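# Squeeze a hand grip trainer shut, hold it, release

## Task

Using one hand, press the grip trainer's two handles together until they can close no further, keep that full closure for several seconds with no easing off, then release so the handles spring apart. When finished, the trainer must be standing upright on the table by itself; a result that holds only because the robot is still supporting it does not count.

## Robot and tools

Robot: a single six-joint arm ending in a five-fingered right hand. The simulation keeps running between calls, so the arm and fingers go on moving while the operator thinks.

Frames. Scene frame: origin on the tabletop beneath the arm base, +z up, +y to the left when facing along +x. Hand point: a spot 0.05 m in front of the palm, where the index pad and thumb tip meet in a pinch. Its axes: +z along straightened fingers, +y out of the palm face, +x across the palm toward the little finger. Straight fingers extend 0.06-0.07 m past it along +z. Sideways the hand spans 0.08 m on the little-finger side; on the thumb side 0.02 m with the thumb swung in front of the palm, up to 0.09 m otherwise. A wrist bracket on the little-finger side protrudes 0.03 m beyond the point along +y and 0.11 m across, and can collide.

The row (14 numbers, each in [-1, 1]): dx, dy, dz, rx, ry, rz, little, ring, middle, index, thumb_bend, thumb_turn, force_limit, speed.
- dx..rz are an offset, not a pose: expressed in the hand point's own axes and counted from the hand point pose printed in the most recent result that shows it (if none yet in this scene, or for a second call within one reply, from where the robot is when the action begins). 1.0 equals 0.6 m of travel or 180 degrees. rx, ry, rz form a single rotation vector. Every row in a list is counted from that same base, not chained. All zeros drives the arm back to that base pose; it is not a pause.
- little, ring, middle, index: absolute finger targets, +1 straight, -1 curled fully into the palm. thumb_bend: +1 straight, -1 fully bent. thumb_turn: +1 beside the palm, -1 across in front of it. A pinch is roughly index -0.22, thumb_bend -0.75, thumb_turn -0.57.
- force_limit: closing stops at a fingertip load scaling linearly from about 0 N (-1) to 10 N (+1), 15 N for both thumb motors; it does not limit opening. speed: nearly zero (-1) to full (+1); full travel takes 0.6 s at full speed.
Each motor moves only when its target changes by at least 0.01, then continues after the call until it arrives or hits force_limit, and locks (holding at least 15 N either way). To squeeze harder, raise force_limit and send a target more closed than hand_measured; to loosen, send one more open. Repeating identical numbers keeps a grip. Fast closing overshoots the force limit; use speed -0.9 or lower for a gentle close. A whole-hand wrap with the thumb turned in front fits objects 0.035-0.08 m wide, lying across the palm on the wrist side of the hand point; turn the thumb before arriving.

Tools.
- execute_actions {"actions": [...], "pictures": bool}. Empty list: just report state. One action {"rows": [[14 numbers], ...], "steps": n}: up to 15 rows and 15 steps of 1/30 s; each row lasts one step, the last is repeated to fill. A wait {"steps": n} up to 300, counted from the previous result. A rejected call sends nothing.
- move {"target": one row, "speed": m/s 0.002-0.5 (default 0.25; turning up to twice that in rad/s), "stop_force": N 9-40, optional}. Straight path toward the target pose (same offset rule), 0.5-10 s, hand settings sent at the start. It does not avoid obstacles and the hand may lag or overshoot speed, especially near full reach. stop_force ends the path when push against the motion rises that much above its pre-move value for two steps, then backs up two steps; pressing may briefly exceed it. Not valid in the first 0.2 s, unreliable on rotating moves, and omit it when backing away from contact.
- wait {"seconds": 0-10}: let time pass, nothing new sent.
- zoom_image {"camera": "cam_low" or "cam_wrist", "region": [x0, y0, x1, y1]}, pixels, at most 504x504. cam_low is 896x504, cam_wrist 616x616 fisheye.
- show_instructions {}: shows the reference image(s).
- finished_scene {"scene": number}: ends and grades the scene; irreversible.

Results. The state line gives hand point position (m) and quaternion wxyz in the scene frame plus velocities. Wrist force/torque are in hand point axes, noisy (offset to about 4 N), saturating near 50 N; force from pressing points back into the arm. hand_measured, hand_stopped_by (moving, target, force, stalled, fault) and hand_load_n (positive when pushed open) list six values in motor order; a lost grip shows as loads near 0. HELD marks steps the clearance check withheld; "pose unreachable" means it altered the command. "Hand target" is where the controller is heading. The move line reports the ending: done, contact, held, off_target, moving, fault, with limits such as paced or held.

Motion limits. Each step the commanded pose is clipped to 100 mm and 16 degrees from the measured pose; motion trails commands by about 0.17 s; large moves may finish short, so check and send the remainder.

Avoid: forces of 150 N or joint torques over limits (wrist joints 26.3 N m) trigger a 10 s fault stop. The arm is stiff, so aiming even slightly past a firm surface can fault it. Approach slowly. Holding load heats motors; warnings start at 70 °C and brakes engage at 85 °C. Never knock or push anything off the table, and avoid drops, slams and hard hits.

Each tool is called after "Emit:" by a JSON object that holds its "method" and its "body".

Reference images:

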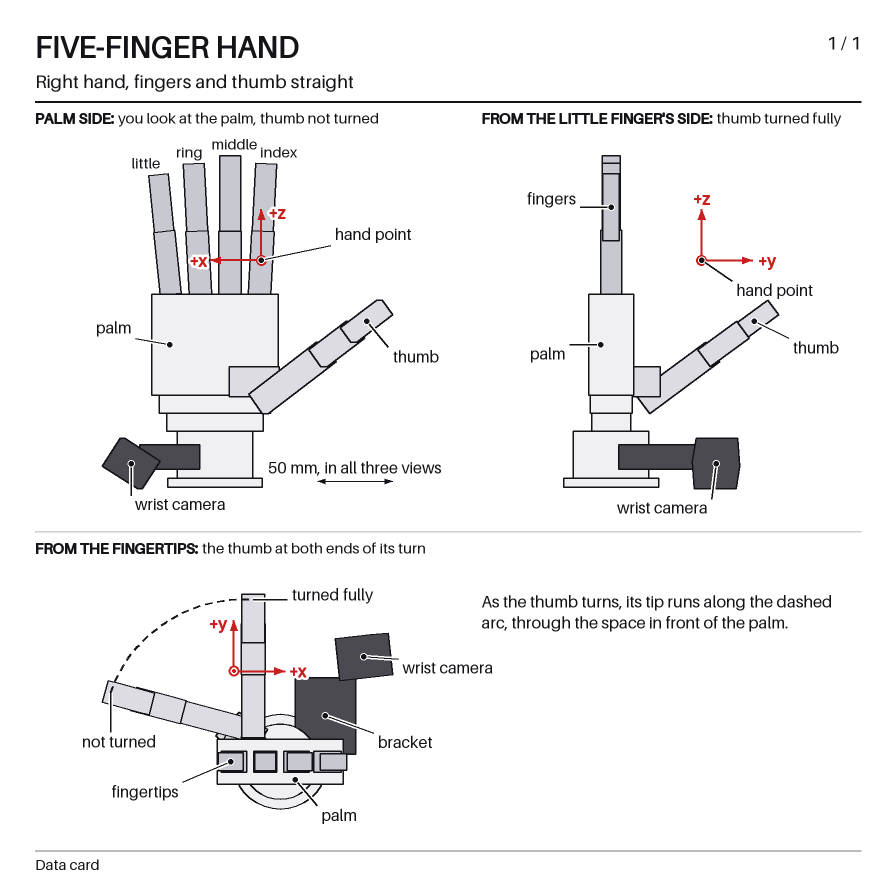

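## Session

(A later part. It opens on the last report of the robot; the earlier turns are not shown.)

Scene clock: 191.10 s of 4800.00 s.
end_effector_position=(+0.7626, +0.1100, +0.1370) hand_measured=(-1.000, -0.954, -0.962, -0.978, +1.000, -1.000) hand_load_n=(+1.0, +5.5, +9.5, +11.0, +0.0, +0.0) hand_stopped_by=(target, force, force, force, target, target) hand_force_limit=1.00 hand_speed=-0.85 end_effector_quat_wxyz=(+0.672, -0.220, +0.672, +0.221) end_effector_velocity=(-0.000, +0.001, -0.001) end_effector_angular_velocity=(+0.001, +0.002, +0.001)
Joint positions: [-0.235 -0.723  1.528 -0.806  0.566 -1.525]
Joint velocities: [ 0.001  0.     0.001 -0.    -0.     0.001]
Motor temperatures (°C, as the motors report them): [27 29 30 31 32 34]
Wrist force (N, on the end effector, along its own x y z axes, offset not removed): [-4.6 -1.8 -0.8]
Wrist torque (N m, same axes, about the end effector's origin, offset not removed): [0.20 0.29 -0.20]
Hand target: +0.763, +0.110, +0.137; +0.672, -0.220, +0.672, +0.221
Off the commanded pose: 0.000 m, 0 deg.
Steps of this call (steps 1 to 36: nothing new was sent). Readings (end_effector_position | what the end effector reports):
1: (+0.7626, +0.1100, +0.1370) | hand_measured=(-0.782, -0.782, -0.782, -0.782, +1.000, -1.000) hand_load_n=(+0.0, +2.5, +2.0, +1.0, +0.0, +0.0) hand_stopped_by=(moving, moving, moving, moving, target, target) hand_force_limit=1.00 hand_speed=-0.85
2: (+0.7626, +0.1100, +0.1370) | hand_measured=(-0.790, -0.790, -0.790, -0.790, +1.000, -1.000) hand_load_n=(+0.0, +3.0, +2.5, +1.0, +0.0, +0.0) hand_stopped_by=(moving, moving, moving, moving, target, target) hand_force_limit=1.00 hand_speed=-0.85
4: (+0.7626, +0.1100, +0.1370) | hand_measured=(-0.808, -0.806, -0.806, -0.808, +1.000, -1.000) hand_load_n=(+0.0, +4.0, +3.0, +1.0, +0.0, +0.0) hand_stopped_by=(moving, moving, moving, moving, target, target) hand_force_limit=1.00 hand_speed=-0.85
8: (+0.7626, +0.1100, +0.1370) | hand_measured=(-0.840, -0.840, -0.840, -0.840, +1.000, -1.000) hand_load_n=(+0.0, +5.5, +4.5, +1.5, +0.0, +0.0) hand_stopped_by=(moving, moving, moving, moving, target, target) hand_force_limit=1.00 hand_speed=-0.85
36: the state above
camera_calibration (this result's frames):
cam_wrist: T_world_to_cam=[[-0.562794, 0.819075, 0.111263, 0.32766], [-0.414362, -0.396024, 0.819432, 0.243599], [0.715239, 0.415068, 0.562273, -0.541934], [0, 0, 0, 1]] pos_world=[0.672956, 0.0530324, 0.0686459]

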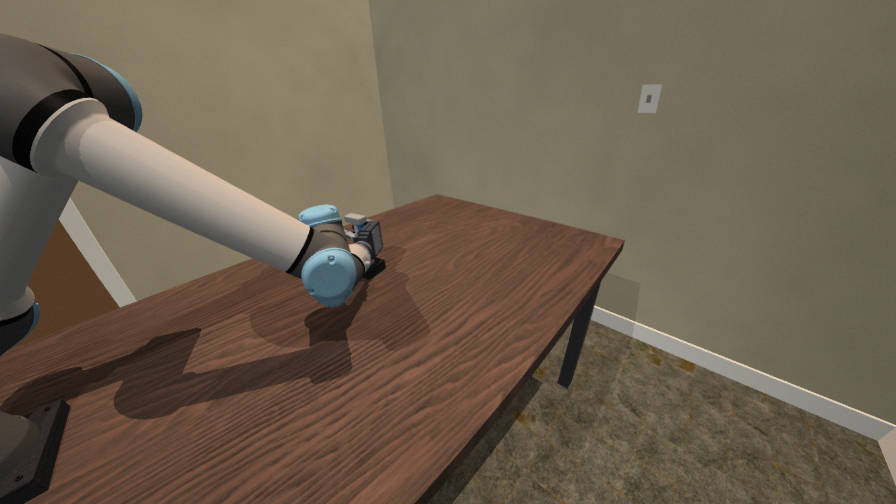

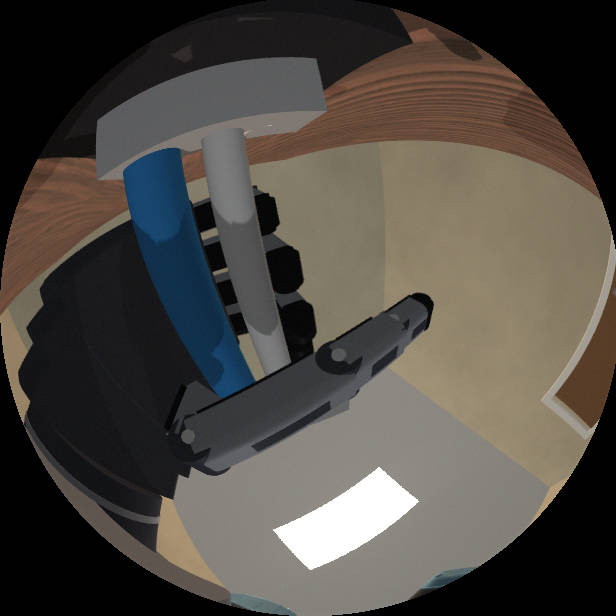

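Emit:
{"method": "execute_actions", "body": {"actions": [{"rows":[[0,0,0,0,0,0,-1,-0.989,-0.989,-0.989,1,-1,1,-0.85]],"steps":15}], "pictures": false}}

Emit:
{"method": "wait", "body": {"seconds": 5}}

Scene clock: 195.50 s of 4800.00 s.
end_effector_position=(+0.7626, +0.1100, +0.1370) hand_measured=(-1.000, -0.972, -0.970, -0.978, +1.000, -1.000) hand_load_n=(+0.0, +11.0, +9.5, +7.0, +0.0, +0.0) hand_stopped_by=(target, force, force, force, target, target) hand_force_limit=1.00 hand_speed=-0.85 end_effector_quat_wxyz=(+0.672, -0.220, +0.672, +0.221) end_effector_velocity=(-0.000, +0.000, +0.000) end_effector_angular_velocity=(-0.000, -0.000, +0.000)
Joint positions: [-0.235 -0.723  1.528 -0.806  0.566 -1.525]
Joint velocities: [ 0.    -0.001  0.    -0.    -0.     0.   ]
Motor temperatures (°C, as the motors report them): [27 29 30 31 32 34]
Wrist force (N, on the end effector, along its own x y z axes, offset not removed): [-7.0 2.0 4.3]
Wrist torque (N m, same axes, about the end effector's origin, offset not removed): [-0.11 0.53 -0.43]
Hand target: +0.763, +0.110, +0.137; +0.672, -0.220, +0.672, +0.221
Off the commanded pose: 0.000 m, 0 deg.
Steps of this call (steps 1 to 90: nothing new was sent; then 0.90 s passed at rest; steps 91 to 105: all 15 steps of this action). Readings (end_effector_position | what the end effector reports):
91: (+0.7626, +0.1100, +0.1370) | hand_measured=(-1.000, -0.954, -0.962, -0.978, +1.000, -1.000) hand_load_n=(+1.0, +5.5, +9.5, +11.0, +0.0, +0.0) hand_stopped_by=(target, moving, moving, force, target, target) hand_force_limit=1.00 hand_speed=-0.85
92: (+0.7626, +0.1100, +0.1370) | hand_measured=(-1.000, -0.954, -0.962, -0.978, +1.000, -1.000) hand_load_n=(+1.0, +5.5, +9.5, +11.0, +0.0, +0.0) hand_stopped_by=(target, moving, moving, force, target, target) hand_force_limit=1.00 hand_speed=-0.85
94: (+0.7626, +0.1100, +0.1370) | hand_measured=(-1.000, -0.962, -0.966, -0.978, +1.000, -1.000) hand_load_n=(+0.5, +7.5, +10.0, +9.5, +0.0, +0.0) hand_stopped_by=(target, moving, moving, force, target, target) hand_force_limit=1.00 hand_speed=-0.85
98: (+0.7626, +0.1100, +0.1370) | hand_measured=(-1.000, -0.972, -0.970, -0.978, +1.000, -1.000) hand_load_n=(+0.0, +11.0, +9.5, +7.0, +0.0, +0.0) hand_stopped_by=(target, force, force, force, target, target) hand_force_limit=1.00 hand_speed=-0.85
105: the state above

Scene clock: 200.50 s of 4800.00 s.
end_effector_position=(+0.7626, +0.1100, +0.1370) hand_measured=(-1.000, -0.972, -0.970, -0.978, +1.000, -1.000) hand_load_n=(+0.0, +11.0, +9.5, +7.0, +0.0, +0.0) hand_stopped_by=(target, force, force, force, target, target) hand_force_limit=1.00 hand_speed=-0.85 end_effector_quat_wxyz=(+0.672, -0.220, +0.672, +0.221) end_effector_velocity=(+0.000, +0.000, +0.000) end_effector_angular_velocity=(-0.000, -0.001, +0.000)
Joint positions: [-0.235 -0.723  1.528 -0.806  0.566 -1.525]
Joint velocities: [ 0.    -0.    -0.    -0.001  0.     0.   ]
Motor temperatures (°C, as the motors report them): [27 29 30 31 32 34]
Wrist force (N, on the end effector, along its own x y z axes, offset not removed): [-9.0 2.7 0.4]
Wrist torque (N m, same axes, about the end effector's origin, offset not removed): [0.32 0.88 -0.56]
Hand target: +0.763, +0.110, +0.137; +0.672, -0.220, +0.672, +0.221
Off the commanded pose: 0.000 m, 0 deg.
Steps of this call (steps 1 to 90: nothing new was sent; then 2.00 s passed at rest). Readings (end_effector_position | what the end effector reports):
1: (+0.7626, +0.1100, +0.1370) | hand_measured=(-1.000, -0.972, -0.970, -0.978, +1.000, -1.000) hand_load_n=(+0.0, +11.0, +9.5, +7.0, +0.0, +0.0) hand_stopped_by=(target, force, force, force, target, target) hand_force_limit=1.00 hand_speed=-0.85
2: (+0.7626, +0.1100, +0.1370) | hand_measured=(-1.000, -0.972, -0.970, -0.978, +1.000, -1.000) hand_load_n=(+0.0, +11.0, +9.5, +7.0, +0.0, +0.0) hand_stopped_by=(target, force, force, force, target, target) hand_force_limit=1.00 hand_speed=-0.85
4: (+0.7626, +0.1100, +0.1370) | hand_measured=(-1.000, -0.972, -0.970, -0.978, +1.000, -1.000) hand_load_n=(+0.0, +11.0, +9.5, +7.0, +0.0, +0.0) hand_stopped_by=(target, force, force, force, target, target) hand_force_limit=1.00 hand_speed=-0.85
8: (+0.7626, +0.1100, +0.1370) | hand_measured=(-1.000, -0.972, -0.970, -0.978, +1.000, -1.000) hand_load_n=(+0.0, +11.0, +9.5, +7.0, +0.0, +0.0) hand_stopped_by=(target, force, force, force, target, target) hand_force_limit=1.00 hand_speed=-0.85
90: the state above
camera_calibration (this result's frames):
cam_wrist: T_world_to_cam=[[-0.56279, 0.819074, 0.111291, 0.327654], [-0.414337, -0.396033, 0.81944, 0.24359], [0.715257, 0.415061, 0.562256, -0.541936], [0, 0, 0, 1]] pos_world=[0.672952, 0.0530336, 0.0686342]

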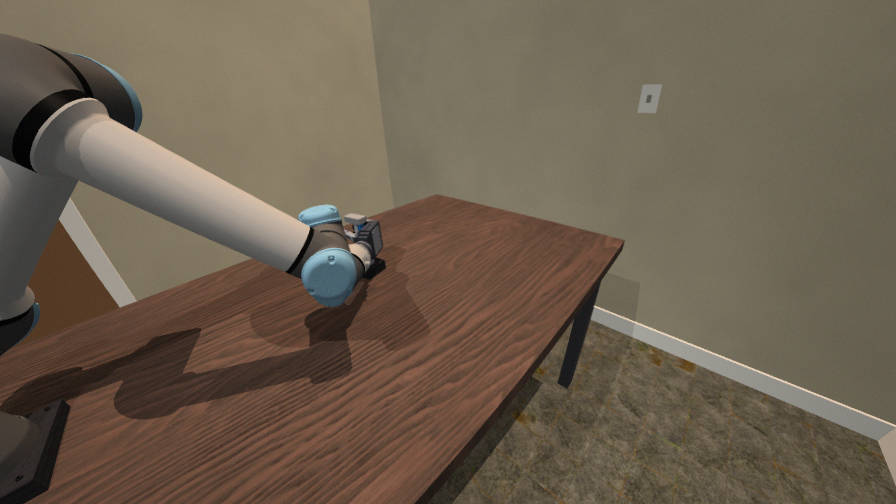

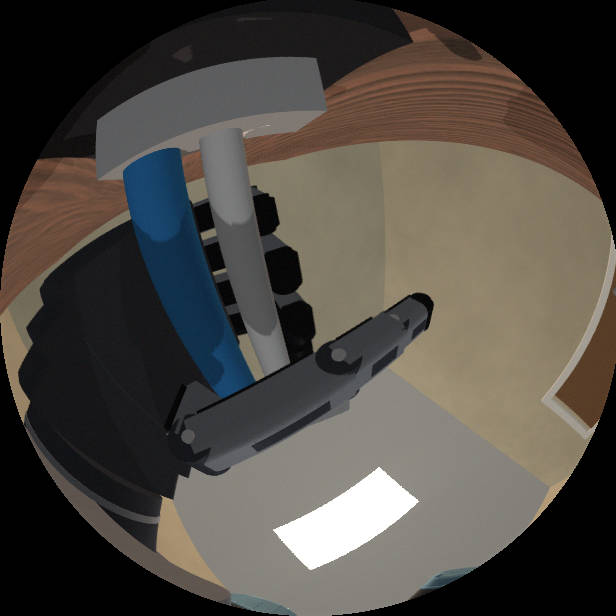

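Emit:
{"method": "execute_actions", "body": {"actions": [{"rows":[[0,0,0,0,0,0,-1,-1,-1,-1,1,-1,1,-0.5]],"steps":15}]}}

Emit:
{"method": "zoom_image", "body": {"camera": "cam_wrist", "region": [80, 40, 380, 340]}}

Scene clock: 208.33 s of 4800.00 s.
end_effector_position=(+0.7626, +0.1100, +0.1370) hand_measured=(-1.000, -0.972, -0.978, -0.992, +1.000, -1.000) hand_load_n=(+0.0, +7.5, +10.0, +11.0, +0.0, +0.0) hand_stopped_by=(target, force, force, force, target, target) hand_force_limit=1.00 hand_speed=-0.50 end_effector_quat_wxyz=(+0.672, -0.220, +0.672, +0.221) end_effector_velocity=(-0.000, -0.000, -0.000) end_effector_angular_velocity=(+0.001, +0.001, -0.000)
Joint positions: [-0.235 -0.723  1.528 -0.806  0.566 -1.525]
Joint velocities: [-0.    -0.     0.     0.     0.     0.001]
Motor temperatures (°C, as the motors report them): [27 29 30 31 32 34]
Wrist force (N, on the end effector, along its own x y z axes, offset not removed): [-7.8 2.0 -0.9]
Wrist torque (N m, same axes, about the end effector's origin, offset not removed): [0.27 0.84 -0.57]
Hand target: +0.763, +0.110, +0.137; +0.672, -0.220, +0.672, +0.221
Off the commanded pose: 0.000 m, 0 deg.
Steps of this call (steps 1 to 90: nothing new was sent; then 4.33 s passed at rest; steps 91 to 105: all 15 steps of this action). Readings (end_effector_position | what the end effector reports):
91: (+0.7626, +0.1100, +0.1370) | hand_measured=(-1.000, -0.972, -0.970, -0.978, +1.000, -1.000) hand_load_n=(+0.0, +11.0, +9.5, +7.0, +0.0, +0.0) hand_stopped_by=(target, force, moving, moving, target, target) hand_force_limit=1.00 hand_speed=-0.50
92: (+0.7626, +0.1100, +0.1370) | hand_measured=(-1.000, -0.972, -0.970, -0.978, +1.000, -1.000) hand_load_n=(+0.0, +11.0, +9.5, +7.0, +0.0, +0.0) hand_stopped_by=(target, force, moving, moving, target, target) hand_force_limit=1.00 hand_speed=-0.50
94: (+0.7626, +0.1100, +0.1370) | hand_measured=(-1.000, -0.972, -0.978, -0.994, +1.000, -1.000) hand_load_n=(+0.0, +7.5, +10.0, +11.5, +0.0, +0.0) hand_stopped_by=(target, force, moving, force, target, target) hand_force_limit=1.00 hand_speed=-0.50
98: (+0.7626, +0.1100, +0.1370) | hand_measured=(-1.000, -0.972, -0.978, -0.992, +1.000, -1.000) hand_load_n=(+0.0, +7.5, +10.0, +11.0, +0.0, +0.0) hand_stopped_by=(target, force, force, force, target, target) hand_force_limit=1.00 hand_speed=-0.50
105: the state above
camera_calibration (this result's frames):
cam_wrist: T_world_to_cam=[[-0.562793, 0.819075, 0.111266, 0.32766], [-0.41436, -0.396025, 0.819433, 0.243599], [0.715241, 0.415067, 0.562272, -0.541934], [0, 0, 0, 1]] pos_world=[0.672956, 0.0530325, 0.0686441]

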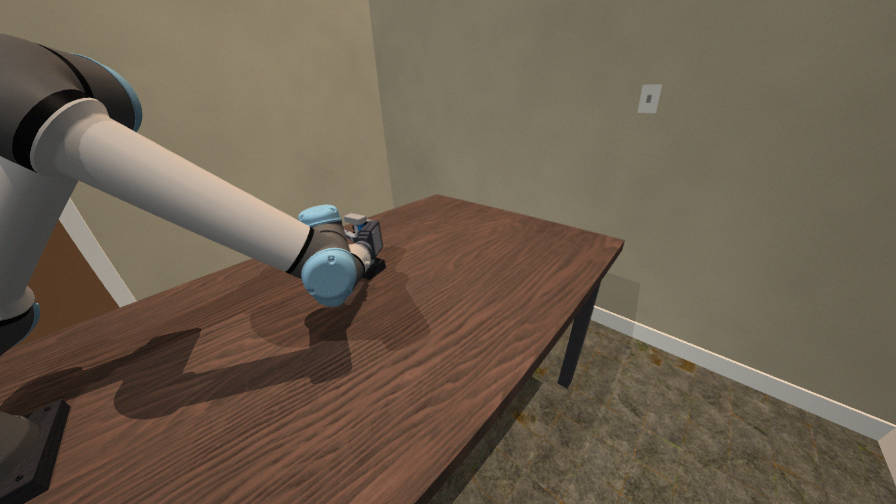

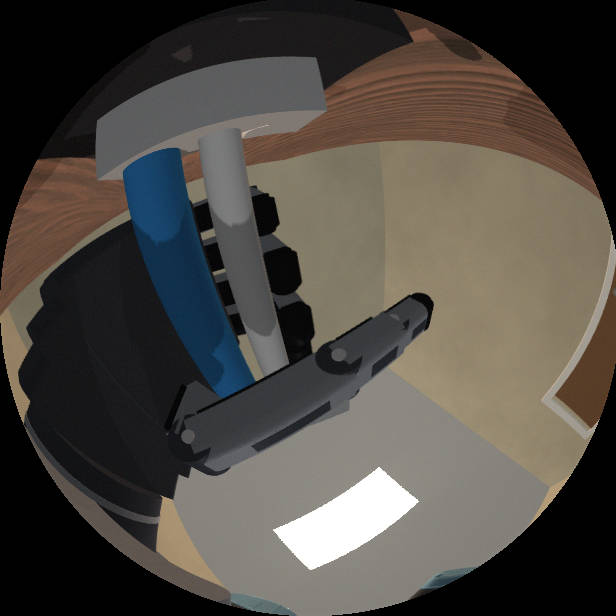

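Region (80, 40, 380, 340) of cam_wrist's 616x616 image, scaled by 1.680, with more detail than that image has.

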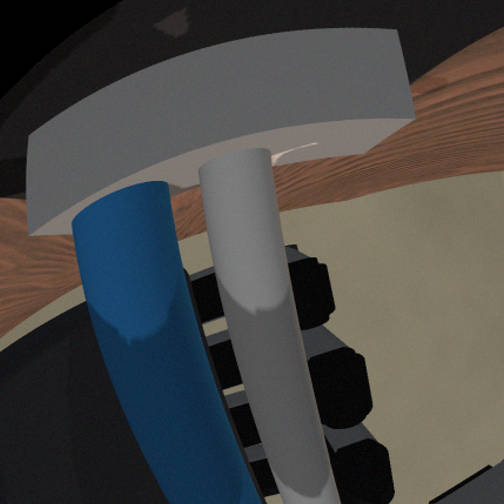

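Emit:
{"method": "execute_actions", "body": {"actions": [{"rows":[[0,0,0,0,0,0,-1,-1,-1,-1,-1,-1,1,-0.2]],"steps":15}], "pictures": false}}

Emit:
{"method": "wait", "body": {"seconds": 1.2}}

Emit:
{"method": "execute_actions", "body": {"actions": [{"rows":[[0,0,0,0,0,0,-1,-0.989,-0.989,-1,-1,-1,1,-0.5]],"steps":10}], "pictures": false}}

Emit:
{"method": "execute_actions", "body": {"actions": [{"rows":[[0,0,0,0,0,0,-1,-1,-1,-1,-0.9,-1,1,-0.5]],"steps":10}]}}

Scene clock: 218.67 s of 4800.00 s.
end_effector_position=(+0.7626, +0.1100, +0.1370) hand_measured=(-1.000, -0.972, -0.978, -0.992, +0.666, -1.000) hand_load_n=(+0.0, +7.5, +10.0, +11.0, +0.0, +0.0) hand_stopped_by=(target, force, force, force, moving, target) hand_force_limit=1.00 hand_speed=-0.20 end_effector_quat_wxyz=(+0.672, -0.220, +0.672, +0.221) end_effector_velocity=(-0.000, +0.000, -0.000) end_effector_angular_velocity=(+0.002, +0.002, +0.000)
Joint positions: [-0.235 -0.723  1.528 -0.806  0.566 -1.525]
Joint velocities: [ 0.     0.001  0.001 -0.    -0.     0.002]
Motor temperatures (°C, as the motors report them): [27 30 30 31 32 34]
Wrist force (N, on the end effector, along its own x y z axes, offset not removed): [-3.4 1.9 -0.2]
Wrist torque (N m, same axes, about the end effector's origin, offset not removed): [0.16 0.26 -0.19]
Hand target: +0.763, +0.110, +0.137; +0.672, -0.220, +0.672, +0.221
Off the commanded pose: 0.000 m, 0 deg.
Steps of this call (steps 1 to 90: nothing new was sent; then 6.83 s passed at rest; steps 91 to 105: all 15 steps of this action). Readings (end_effector_position | what the end effector reports):
91: (+0.7626, +0.1100, +0.1370) | hand_measured=(-1.000, -0.972, -0.978, -0.992, +1.000, -1.000) hand_load_n=(+0.0, +7.5, +10.0, +11.0, +0.0, +0.0) hand_stopped_by=(target, force, force, force, moving, target) hand_force_limit=1.00 hand_speed=-0.20
92: (+0.7626, +0.1100, +0.1370) | hand_measured=(-1.000, -0.972, -0.978, -0.992, +1.000, -1.000) hand_load_n=(+0.0, +7.5, +10.0, +11.0, +0.0, +0.0) hand_stopped_by=(target, force, force, force, moving, target) hand_force_limit=1.00 hand_speed=-0.20
94: (+0.7626, +0.1100, +0.1370) | hand_measured=(-1.000, -0.972, -0.978, -0.992, +0.974, -1.000) hand_load_n=(+0.0, +7.5, +10.0, +11.0, +0.0, +0.0) hand_stopped_by=(target, force, force, force, moving, target) hand_force_limit=1.00 hand_speed=-0.20
98: (+0.7626, +0.1100, +0.1370) | hand_measured=(-1.000, -0.972, -0.978, -0.992, +0.862, -1.000) hand_load_n=(+0.0, +7.5, +10.0, +11.0, +0.0, +0.0) hand_stopped_by=(target, force, force, force, moving, target) hand_force_limit=1.00 hand_speed=-0.20
105: the state above

Scene clock: 219.87 s of 4800.00 s.
end_effector_position=(+0.7626, +0.1100, +0.1370) hand_measured=(-1.000, -0.972, -0.978, -0.992, -0.068, -1.000) hand_load_n=(+0.0, +5.5, +8.0, +9.0, +15.5, +4.0) hand_stopped_by=(target, force, force, force, force, target) hand_force_limit=1.00 hand_speed=-0.20 end_effector_quat_wxyz=(+0.672, -0.220, +0.672, +0.221) end_effector_velocity=(+0.000, -0.000, +0.000) end_effector_angular_velocity=(-0.000, -0.000, -0.000)
Joint positions: [-0.235 -0.723  1.528 -0.806  0.566 -1.525]
Joint velocities: [ 0. -0. -0.  0.  0. -0.]
Motor temperatures (°C, as the motors report them): [27 30 30 31 32 34]
Wrist force (N, on the end effector, along its own x y z axes, offset not removed): [-0.8 -2.8 -1.7]
Wrist torque (N m, same axes, about the end effector's origin, offset not removed): [-0.19 0.04 0.02]
Hand target: +0.763, +0.110, +0.137; +0.672, -0.220, +0.672, +0.221
Off the commanded pose: 0.000 m, 0 deg.
Steps of this call (steps 1 to 36: nothing new was sent). Readings (end_effector_position | what the end effector reports):
1: (+0.7626, +0.1100, +0.1370) | hand_measured=(-1.000, -0.972, -0.978, -0.992, +0.638, -1.000) hand_load_n=(+0.0, +7.5, +10.0, +11.0, +0.0, +0.0) hand_stopped_by=(target, force, force, force, moving, target) hand_force_limit=1.00 hand_speed=-0.20
2: (+0.7626, +0.1100, +0.1370) | hand_measured=(-1.000, -0.972, -0.978, -0.992, +0.610, -1.000) hand_load_n=(+0.0, +7.5, +10.0, +11.0, +0.0, +0.0) hand_stopped_by=(target, force, force, force, moving, target) hand_force_limit=1.00 hand_speed=-0.20
4: (+0.7626, +0.1100, +0.1370) | hand_measured=(-1.000, -0.972, -0.978, -0.992, +0.554, -1.000) hand_load_n=(+0.0, +7.5, +10.0, +11.0, +0.0, +0.0) hand_stopped_by=(target, force, force, force, moving, target) hand_force_limit=1.00 hand_speed=-0.20
8: (+0.7626, +0.1100, +0.1370) | hand_measured=(-1.000, -0.972, -0.978, -0.992, +0.442, -1.000) hand_load_n=(+0.0, +7.5, +10.0, +11.0, +0.0, +0.0) hand_stopped_by=(target, force, force, force, moving, target) hand_force_limit=1.00 hand_speed=-0.20
36: the state above
camera_calibration (this result's frames):
cam_wrist: T_world_to_cam=[[-0.562794, 0.819075, 0.111266, 0.32766], [-0.41436, -0.396025, 0.819433, 0.243599], [0.715241, 0.415068, 0.562272, -0.541934], [0, 0, 0, 1]] pos_world=[0.672956, 0.0530325, 0.0686441]

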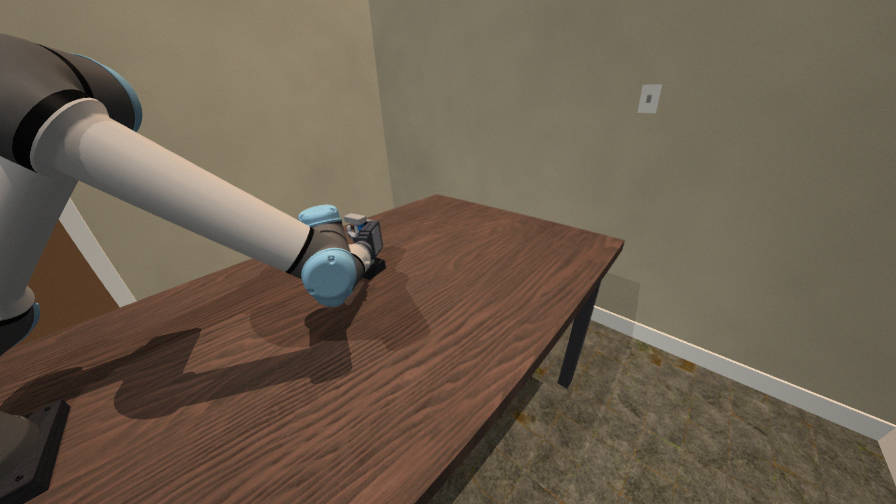

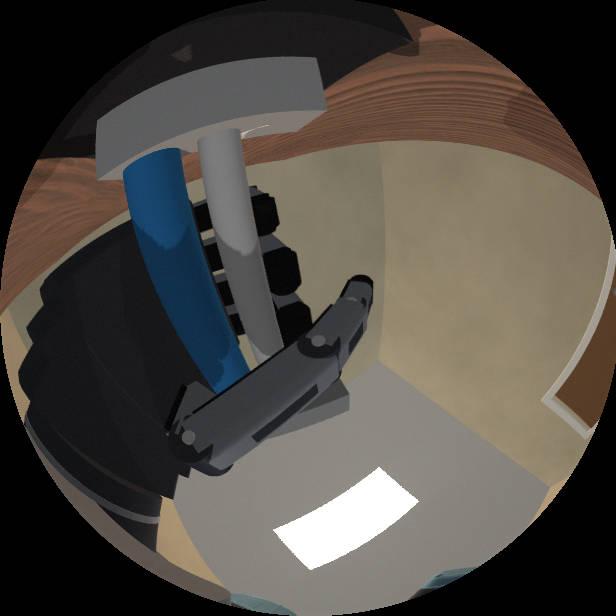

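Scene clock: 220.20 s of 4800.00 s.
end_effector_position=(+0.7626, +0.1100, +0.1370) hand_measured=(-1.000, -0.984, -0.980, -0.992, -0.068, -1.000) hand_load_n=(+0.0, +9.5, +9.5, +8.0, +15.0, +3.5) hand_stopped_by=(target, force, force, force, force, target) hand_force_limit=1.00 hand_speed=-0.50 end_effector_quat_wxyz=(+0.672, -0.220, +0.672, +0.221) end_effector_velocity=(+0.000, +0.000, +0.000) end_effector_angular_velocity=(+0.001, +0.000, +0.000)
Joint positions: [-0.235 -0.723  1.528 -0.806  0.566 -1.525]
Joint velocities: [ 0.     0.    -0.    -0.    -0.     0.001]
Motor temperatures (°C, as the motors report them): [27 30 30 31 32 34]
Wrist force (N, on the end effector, along its own x y z axes, offset not removed): [-6.1 -2.3 6.3]
Wrist torque (N m, same axes, about the end effector's origin, offset not removed): [-0.74 0.43 -0.56]
Hand target: +0.763, +0.110, +0.137; +0.672, -0.220, +0.672, +0.221
Off the commanded pose: 0.000 m, 0 deg.
Steps of this call (steps 1 to 10: all 10 steps of this action). Readings (end_effector_position | what the end effector reports):
1: (+0.7626, +0.1100, +0.1370) | hand_measured=(-1.000, -0.972, -0.978, -0.992, -0.068, -1.000) hand_load_n=(+0.0, +5.5, +8.0, +9.0, +15.5, +4.0) hand_stopped_by=(target, moving, moving, force, force, target) hand_force_limit=1.00 hand_speed=-0.50
2: (+0.7626, +0.1100, +0.1370) | hand_measured=(-1.000, -0.972, -0.978, -0.992, -0.068, -1.000) hand_load_n=(+0.0, +5.5, +8.0, +9.0, +15.5, +4.0) hand_stopped_by=(target, moving, moving, force, force, target) hand_force_limit=1.00 hand_speed=-0.50
4: (+0.7626, +0.1100, +0.1370) | hand_measured=(-1.000, -0.984, -0.982, -0.992, -0.068, -1.000) hand_load_n=(+0.0, +10.5, +10.0, +8.0, +15.0, +3.5) hand_stopped_by=(target, force, force, force, force, target) hand_force_limit=1.00 hand_speed=-0.50
8: (+0.7626, +0.1100, +0.1370) | hand_measured=(-1.000, -0.984, -0.980, -0.992, -0.068, -1.000) hand_load_n=(+0.0, +9.5, +9.5, +8.0, +15.0, +3.5) hand_stopped_by=(target, force, force, force, force, target) hand_force_limit=1.00 hand_speed=-0.50
10: the state above

Scene clock: 220.53 s of 4800.00 s.
end_effector_position=(+0.7626, +0.1100, +0.1370) hand_measured=(-1.000, -0.986, -0.982, -0.992, -0.068, -1.000) hand_load_n=(+0.0, +11.0, +9.5, +7.5, +15.0, +3.5) hand_stopped_by=(target, force, force, force, force, target) hand_force_limit=1.00 hand_speed=-0.50 end_effector_quat_wxyz=(+0.672, -0.220, +0.672, +0.221) end_effector_velocity=(-0.000, -0.000, -0.000) end_effector_angular_velocity=(-0.000, +0.000, -0.000)
Joint positions: [-0.235 -0.723  1.528 -0.806  0.566 -1.525]
Joint velocities: [-0.    -0.     0.001  0.     0.    -0.   ]
Motor temperatures (°C, as the motors report them): [27 30 30 31 32 34]
Wrist force (N, on the end effector, along its own x y z axes, offset not removed): [-6.5 2.6 2.5]
Wrist torque (N m, same axes, about the end effector's origin, offset not removed): [0.63 0.83 -0.35]
Hand target: +0.763, +0.110, +0.137; +0.672, -0.220, +0.672, +0.221
Off the commanded pose: 0.000 m, 0 deg.
Steps of this call (steps 1 to 10: all 10 steps of this action). Readings (end_effector_position | what the end effector reports):
1: (+0.7626, +0.1100, +0.1370) | hand_measured=(-1.000, -0.984, -0.980, -0.992, -0.068, -1.000) hand_load_n=(+0.0, +9.5, +9.5, +8.0, +15.0, +3.5) hand_stopped_by=(target, moving, moving, force, force, target) hand_force_limit=1.00 hand_speed=-0.50
2: (+0.7626, +0.1100, +0.1370) | hand_measured=(-1.000, -0.984, -0.980, -0.992, -0.068, -1.000) hand_load_n=(+0.0, +9.5, +9.5, +8.0, +15.0, +3.5) hand_stopped_by=(target, moving, moving, force, force, target) hand_force_limit=1.00 hand_speed=-0.50
4: (+0.7626, +0.1100, +0.1370) | hand_measured=(-1.000, -0.988, -0.982, -0.992, -0.068, -1.000) hand_load_n=(+0.0, +11.5, +10.5, +7.5, +15.0, +3.5) hand_stopped_by=(target, force, force, force, force, target) hand_force_limit=1.00 hand_speed=-0.50
8: (+0.7626, +0.1100, +0.1370) | hand_measured=(-1.000, -0.986, -0.982, -0.992, -0.068, -1.000) hand_load_n=(+0.0, +11.0, +9.5, +7.5, +15.0, +3.5) hand_stopped_by=(target, force, force, force, force, target) hand_force_limit=1.00 hand_speed=-0.50
10: the state above
camera_calibration (this result's frames):
cam_wrist: T_world_to_cam=[[-0.562793, 0.819075, 0.111266, 0.32766], [-0.41436, -0.396025, 0.819433, 0.243599], [0.715241, 0.415068, 0.562272, -0.541934], [0, 0, 0, 1]] pos_world=[0.672956, 0.0530324, 0.0686441]

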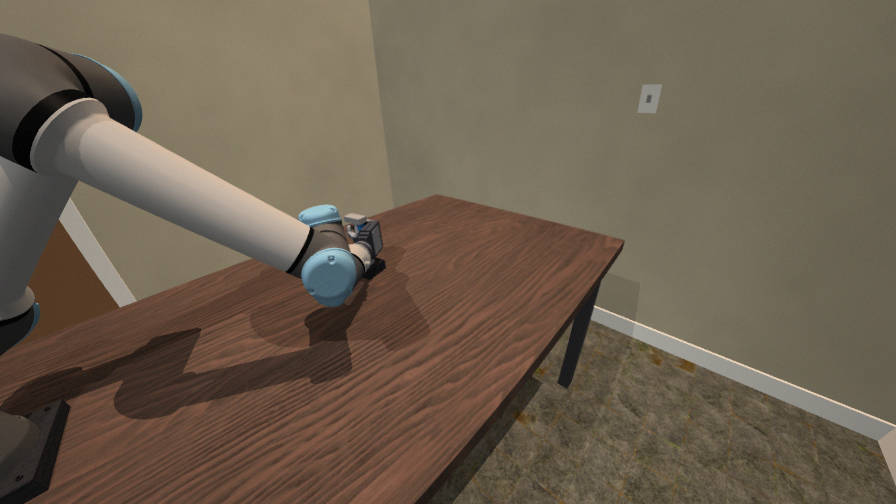

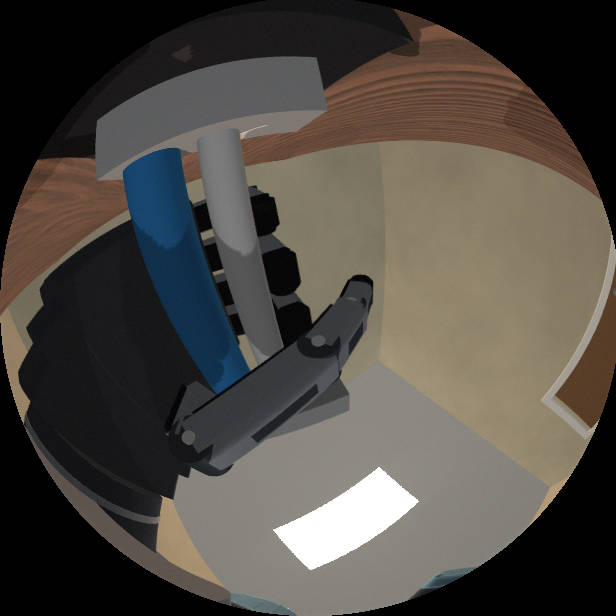

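Emit:
{"method": "wait", "body": {"seconds": 4}}

Emit:
{"method": "execute_actions", "body": {"actions": [{"rows":[[0,0,0,0,0,0,-1,-1,-1,-1,1,-1,1,0.3]],"steps":10}], "pictures": false}}

Emit:
{"method": "execute_actions", "body": {"actions": [{"rows":[[0,0,0,0,0,0,-0.6,-0.6,-0.6,-0.6,1,-1,1,-0.6]],"steps":15}], "pictures": false}}

Emit:
{"method": "move", "body": {"target": [0,0,0,0,0,0,1,1,1,1,1,-1,0,0.3]}}

Emit:
{"method": "move", "body": {"target": [0,-0.02,-0.1,0,0,0,1,1,1,1,1,-1,0,0.3], "speed": 0.06}}

Scene clock: 232.33 s of 4800.00 s.
end_effector_position=(+0.7626, +0.1100, +0.1370) hand_measured=(-1.000, -0.986, -0.982, -0.992, -0.068, -1.000) hand_load_n=(+0.0, +11.0, +9.5, +7.5, +15.0, +3.5) hand_stopped_by=(target, force, force, force, force, target) hand_force_limit=1.00 hand_speed=-0.50 end_effector_quat_wxyz=(+0.672, -0.220, +0.672, +0.221) end_effector_velocity=(-0.000, +0.000, -0.000) end_effector_angular_velocity=(+0.001, +0.001, +0.001)
Joint positions: [-0.235 -0.723  1.528 -0.806  0.566 -1.525]
Joint velocities: [ 0.     0.001  0.     0.    -0.     0.   ]
Motor temperatures (°C, as the motors report them): [27 30 30 31 32 34]
Wrist force (N, on the end effector, along its own x y z axes, offset not removed): [-7.1 3.9 3.4]
Wrist torque (N m, same axes, about the end effector's origin, offset not removed): [0.45 0.60 -0.40]
Hand target: +0.763, +0.110, +0.137; +0.672, -0.220, +0.672, +0.221
Off the commanded pose: 0.000 m, 0 deg.
Steps of this call (steps 1 to 90: nothing new was sent; then 8.80 s passed at rest). Readings (end_effector_position | what the end effector reports):
1: (+0.7626, +0.1100, +0.1370) | hand_measured=(-1.000, -0.986, -0.982, -0.992, -0.068, -1.000) hand_load_n=(+0.0, +11.0, +9.5, +7.5, +15.0, +3.5) hand_stopped_by=(target, force, force, force, force, target) hand_force_limit=1.00 hand_speed=-0.50
2: (+0.7626, +0.1100, +0.1370) | hand_measured=(-1.000, -0.986, -0.982, -0.992, -0.068, -1.000) hand_load_n=(+0.0, +11.0, +9.5, +7.5, +15.0, +3.5) hand_stopped_by=(target, force, force, force, force, target) hand_force_limit=1.00 hand_speed=-0.50
4: (+0.7626, +0.1100, +0.1370) | hand_measured=(-1.000, -0.986, -0.982, -0.992, -0.068, -1.000) hand_load_n=(+0.0, +11.0, +9.5, +7.5, +15.0, +3.5) hand_stopped_by=(target, force, force, force, force, target) hand_force_limit=1.00 hand_speed=-0.50
8: (+0.7626, +0.1100, +0.1370) | hand_measured=(-1.000, -0.986, -0.982, -0.992, -0.068, -1.000) hand_load_n=(+0.0, +11.0, +9.5, +7.5, +15.0, +3.5) hand_stopped_by=(target, force, force, force, force, target) hand_force_limit=1.00 hand_speed=-0.50
90: the state above
camera_calibration (this result's frames):
cam_wrist: T_world_to_cam=[[-0.562794, 0.819075, 0.111266, 0.32766], [-0.414359, -0.396025, 0.819433, 0.243598], [0.715241, 0.415068, 0.562271, -0.541934], [0, 0, 0, 1]] pos_world=[0.672956, 0.0530325, 0.0686441]

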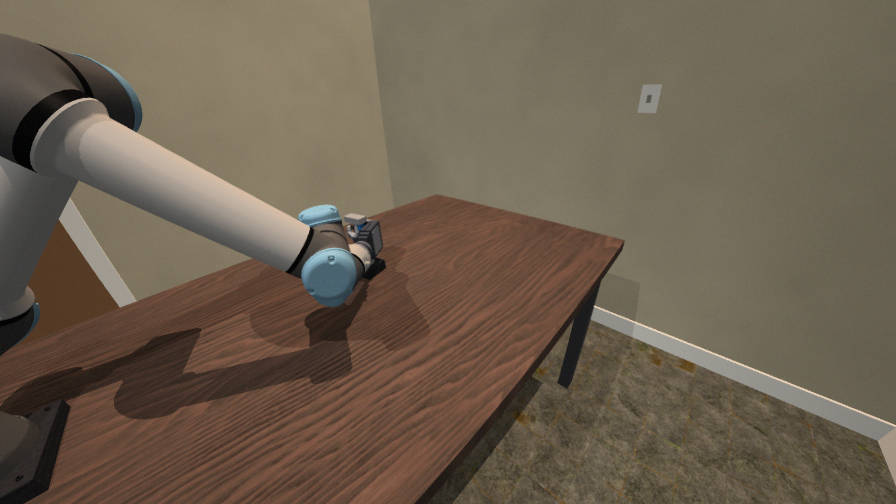

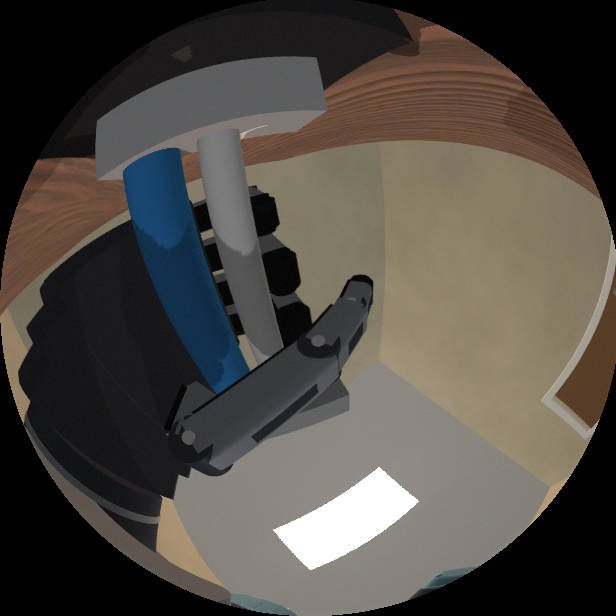

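Scene clock: 232.67 s of 4800.00 s.
end_effector_position=(+0.7626, +0.1100, +0.1370) hand_measured=(-1.000, -0.986, -0.982, -0.992, +0.240, -1.000) hand_load_n=(+0.0, +11.5, +9.5, +8.5, +0.0, +0.0) hand_stopped_by=(target, force, force, force, moving, target) hand_force_limit=1.00 hand_speed=0.30 end_effector_quat_wxyz=(+0.672, -0.220, +0.672, +0.221) end_effector_velocity=(+0.000, -0.000, -0.000) end_effector_angular_velocity=(+0.000, +0.000, -0.001)
Joint positions: [-0.235 -0.723  1.528 -0.806  0.566 -1.525]
Joint velocities: [-0.  0. -0.  0.  0.  0.]
Motor temperatures (°C, as the motors report them): [27 30 30 31 32 34]
Wrist force (N, on the end effector, along its own x y z axes, offset not removed): [-7.1 1.7 1.0]
Wrist torque (N m, same axes, about the end effector's origin, offset not removed): [0.38 0.82 -0.40]
Hand target: +0.763, +0.110, +0.137; +0.672, -0.220, +0.672, +0.221
Off the commanded pose: 0.000 m, 0 deg.
Steps of this call (steps 1 to 10: all 10 steps of this action). Readings (end_effector_position | what the end effector reports):
1: (+0.7626, +0.1100, +0.1370) | hand_measured=(-1.000, -0.986, -0.982, -0.992, -0.068, -1.000) hand_load_n=(+0.0, +11.0, +9.5, +7.5, +15.0, +3.5) hand_stopped_by=(target, force, force, force, moving, target) hand_force_limit=1.00 hand_speed=0.30
2: (+0.7626, +0.1100, +0.1370) | hand_measured=(-1.000, -0.986, -0.982, -0.992, -0.068, -1.000) hand_load_n=(+0.0, +11.0, +9.5, +7.5, +15.0, +3.5) hand_stopped_by=(target, force, force, force, moving, target) hand_force_limit=1.00 hand_speed=0.30
4: (+0.7626, +0.1100, +0.1370) | hand_measured=(-1.000, -0.986, -0.982, -0.992, -0.028, -1.000) hand_load_n=(+0.0, +11.5, +10.0, +8.0, +12.0, +2.5) hand_stopped_by=(target, force, force, force, moving, target) hand_force_limit=1.00 hand_speed=0.30
8: (+0.7626, +0.1100, +0.1370) | hand_measured=(-1.000, -0.986, -0.982, -0.992, +0.148, -1.000) hand_load_n=(+0.0, +12.0, +10.5, +8.5, +1.0, +0.0) hand_stopped_by=(target, force, force, force, moving, target) hand_force_limit=1.00 hand_speed=0.30
10: the state above

Scene clock: 233.17 s of 4800.00 s.
end_effector_position=(+0.7626, +0.1100, +0.1370) hand_measured=(-0.736, -0.724, -0.718, -0.730, +0.484, -1.000) hand_load_n=(+0.0, +0.0, +0.0, +0.0, +0.0, +0.0) hand_stopped_by=(moving, moving, moving, moving, moving, target) hand_force_limit=1.00 hand_speed=-0.60 end_effector_quat_wxyz=(+0.672, -0.220, +0.672, +0.221) end_effector_velocity=(-0.000, +0.000, -0.000) end_effector_angular_velocity=(-0.001, +0.000, +0.000)
Joint positions: [-0.235 -0.723  1.528 -0.806  0.566 -1.525]
Joint velocities: [ 0.    -0.     0.     0.001  0.    -0.001]
Motor temperatures (°C, as the motors report them): [27 30 30 31 32 34]
Wrist force (N, on the end effector, along its own x y z axes, offset not removed): [1.7 0.1 -1.1]
Wrist torque (N m, same axes, about the end effector's origin, offset not removed): [0.20 -0.46 0.00]
Hand target: +0.763, +0.110, +0.137; +0.672, -0.220, +0.672, +0.221
Off the commanded pose: 0.000 m, 0 deg.
Steps of this call (steps 1 to 15: all 15 steps of this action). Readings (end_effector_position | what the end effector reports):
1: (+0.7626, +0.1100, +0.1370) | hand_measured=(-1.000, -0.986, -0.982, -0.992, +0.284, -1.000) hand_load_n=(+0.0, +11.5, +9.5, +8.5, +0.0, +0.0) hand_stopped_by=(moving, moving, moving, moving, moving, target) hand_force_limit=1.00 hand_speed=-0.60
2: (+0.7626, +0.1100, +0.1370) | hand_measured=(-1.000, -0.986, -0.982, -0.992, +0.302, -1.000) hand_load_n=(+0.0, +11.5, +9.5, +8.5, +0.0, +0.0) hand_stopped_by=(moving, moving, moving, moving, moving, target) hand_force_limit=1.00 hand_speed=-0.60
4: (+0.7626, +0.1100, +0.1370) | hand_measured=(-0.980, -0.966, -0.962, -0.974, +0.330, -1.000) hand_load_n=(+0.0, +10.0, +8.0, +7.5, +0.0, +0.0) hand_stopped_by=(moving, moving, moving, moving, moving, target) hand_force_limit=1.00 hand_speed=-0.60
8: (+0.7626, +0.1100, +0.1370) | hand_measured=(-0.890, -0.878, -0.872, -0.884, +0.386, -1.000) hand_load_n=(+0.0, +5.0, +4.0, +4.5, +0.0, +0.0) hand_stopped_by=(moving, moving, moving, moving, moving, target) hand_force_limit=1.00 hand_speed=-0.60
15: the state above

Scene clock: 235.60 s of 4800.00 s.
end_effector_position=(+0.7626, +0.1100, +0.1370) hand_measured=(+1.000, +1.000, +1.000, +1.000, +1.000, -1.000) hand_load_n=(+0.0, +0.0, +0.0, +0.0, +0.0, +0.0) hand_stopped_by=(target, target, target, target, target, target) hand_force_limit=0.00 hand_speed=0.30 end_effector_quat_wxyz=(+0.672, -0.220, +0.672, +0.221) end_effector_velocity=(-0.000, +0.000, -0.001) end_effector_angular_velocity=(+0.000, +0.001, -0.000)
Joint positions: [-0.235 -0.723  1.528 -0.806  0.566 -1.525]
Joint velocities: [ 0.     0.     0.001  0.     0.    -0.   ]
Motor temperatures (°C, as the motors report them): [27 30 30 31 32 34]
Wrist force (N, on the end effector, along its own x y z axes, offset not removed): [-5.5 5.0 -2.3]
Wrist torque (N m, same axes, about the end effector's origin, offset not removed): [1.06 0.92 -0.18]
Hand target: +0.763, +0.110, +0.137; +0.672, -0.220, +0.672, +0.221
Off the commanded pose: 0.000 m, 0 deg.
move: done
camera_calibration (this result's frames):
cam_wrist: T_world_to_cam=[[-0.562789, 0.819074, 0.111297, 0.32765], [-0.414331, -0.396036, 0.819442, 0.243579], [0.715261, 0.415059, 0.562252, -0.541942], [0, 0, 0, 1]] pos_world=[0.67295, 0.0530345, 0.0686424]

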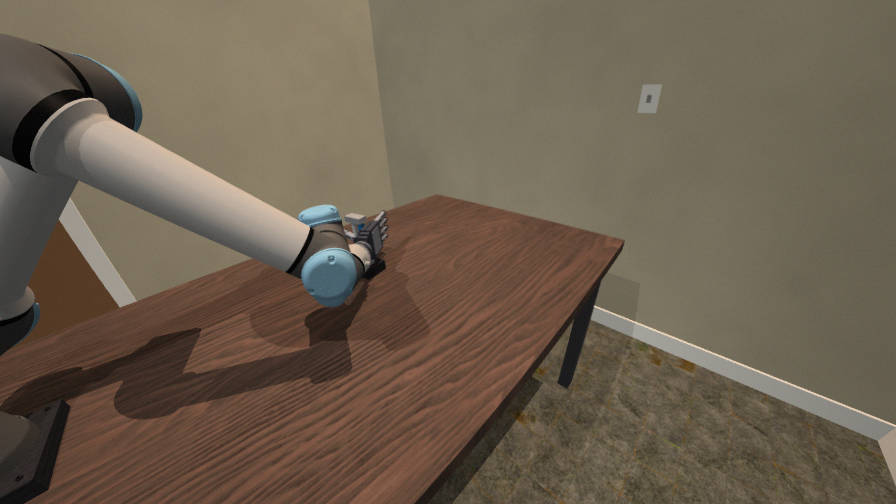

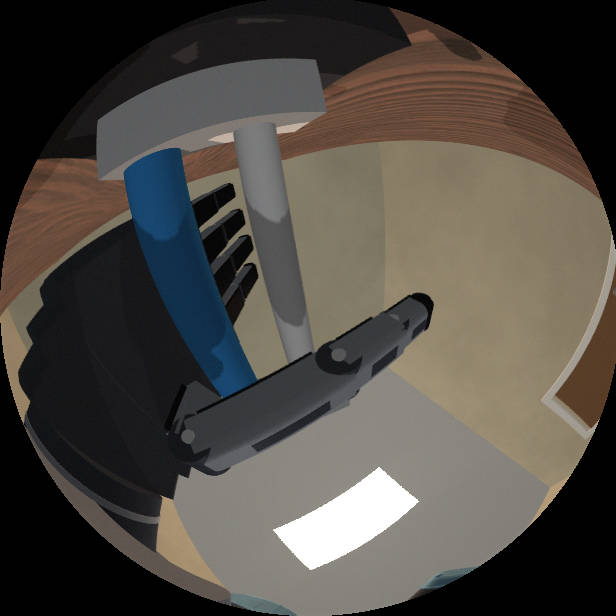

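Scene clock: 237.07 s of 4800.00 s.
end_effector_position=(+0.7216, +0.0649, +0.1369) hand_measured=(+1.000, +1.000, +1.000, +1.000, +1.000, -1.000) hand_load_n=(+0.0, +0.0, +0.0, +0.0, +0.0, +0.0) hand_stopped_by=(target, target, target, target, target, target) hand_force_limit=0.00 hand_speed=0.30 end_effector_quat_wxyz=(+0.672, -0.220, +0.672, +0.221) end_effector_velocity=(-0.001, -0.002, +0.001) end_effector_angular_velocity=(+0.001, -0.001, +0.000)
Joint positions: [-0.336 -0.773  1.64  -0.867  0.466 -1.525]
Joint velocities: [-0.004 -0.003  0.004 -0.003 -0.004  0.002]
Motor temperatures (°C, as the motors report them): [27 30 30 31 32 34]
Wrist force (N, on the end effector, along its own x y z axes, offset not removed): [-2.4 -0.3 0.0]
Wrist torque (N m, same axes, about the end effector's origin, offset not removed): [-0.17 0.54 -0.30]
Hand target: +0.721, +0.065, +0.137; +0.672, -0.220, +0.672, +0.221
Off the commanded pose: 0.000 m, 0 deg.
move: done
camera_calibration (this result's frames):
cam_wrist: T_world_to_cam=[[-0.5628, 0.819097, 0.111063, 0.341521], [-0.414389, -0.395844, 0.819505, 0.208835], [0.715219, 0.415195, 0.562206, -0.493835], [0, 0, 0, 1]] pos_world=[0.631947, 0.0079645, 0.0685646]

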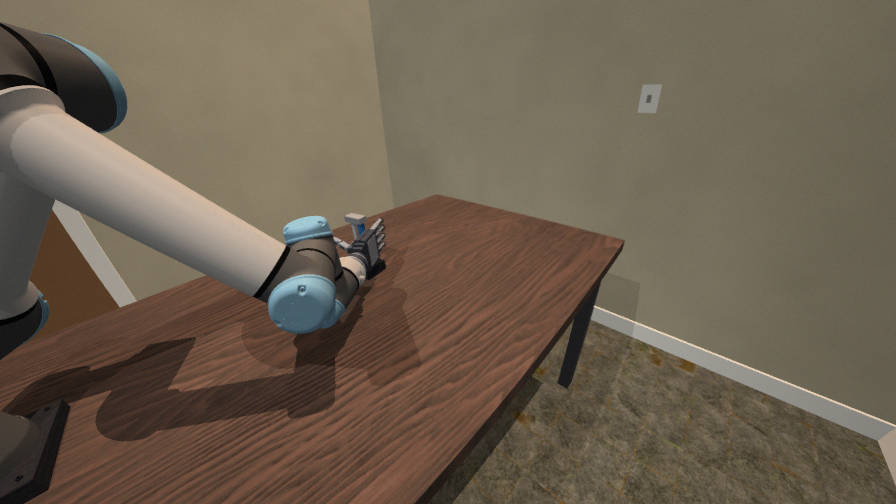

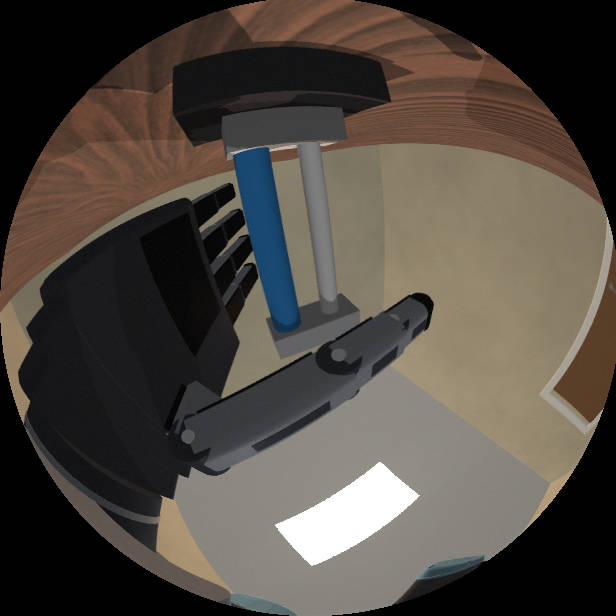

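Emit:
{"method": "finished_scene", "body": {"scene": 1}}

The scene is finished: the task was done.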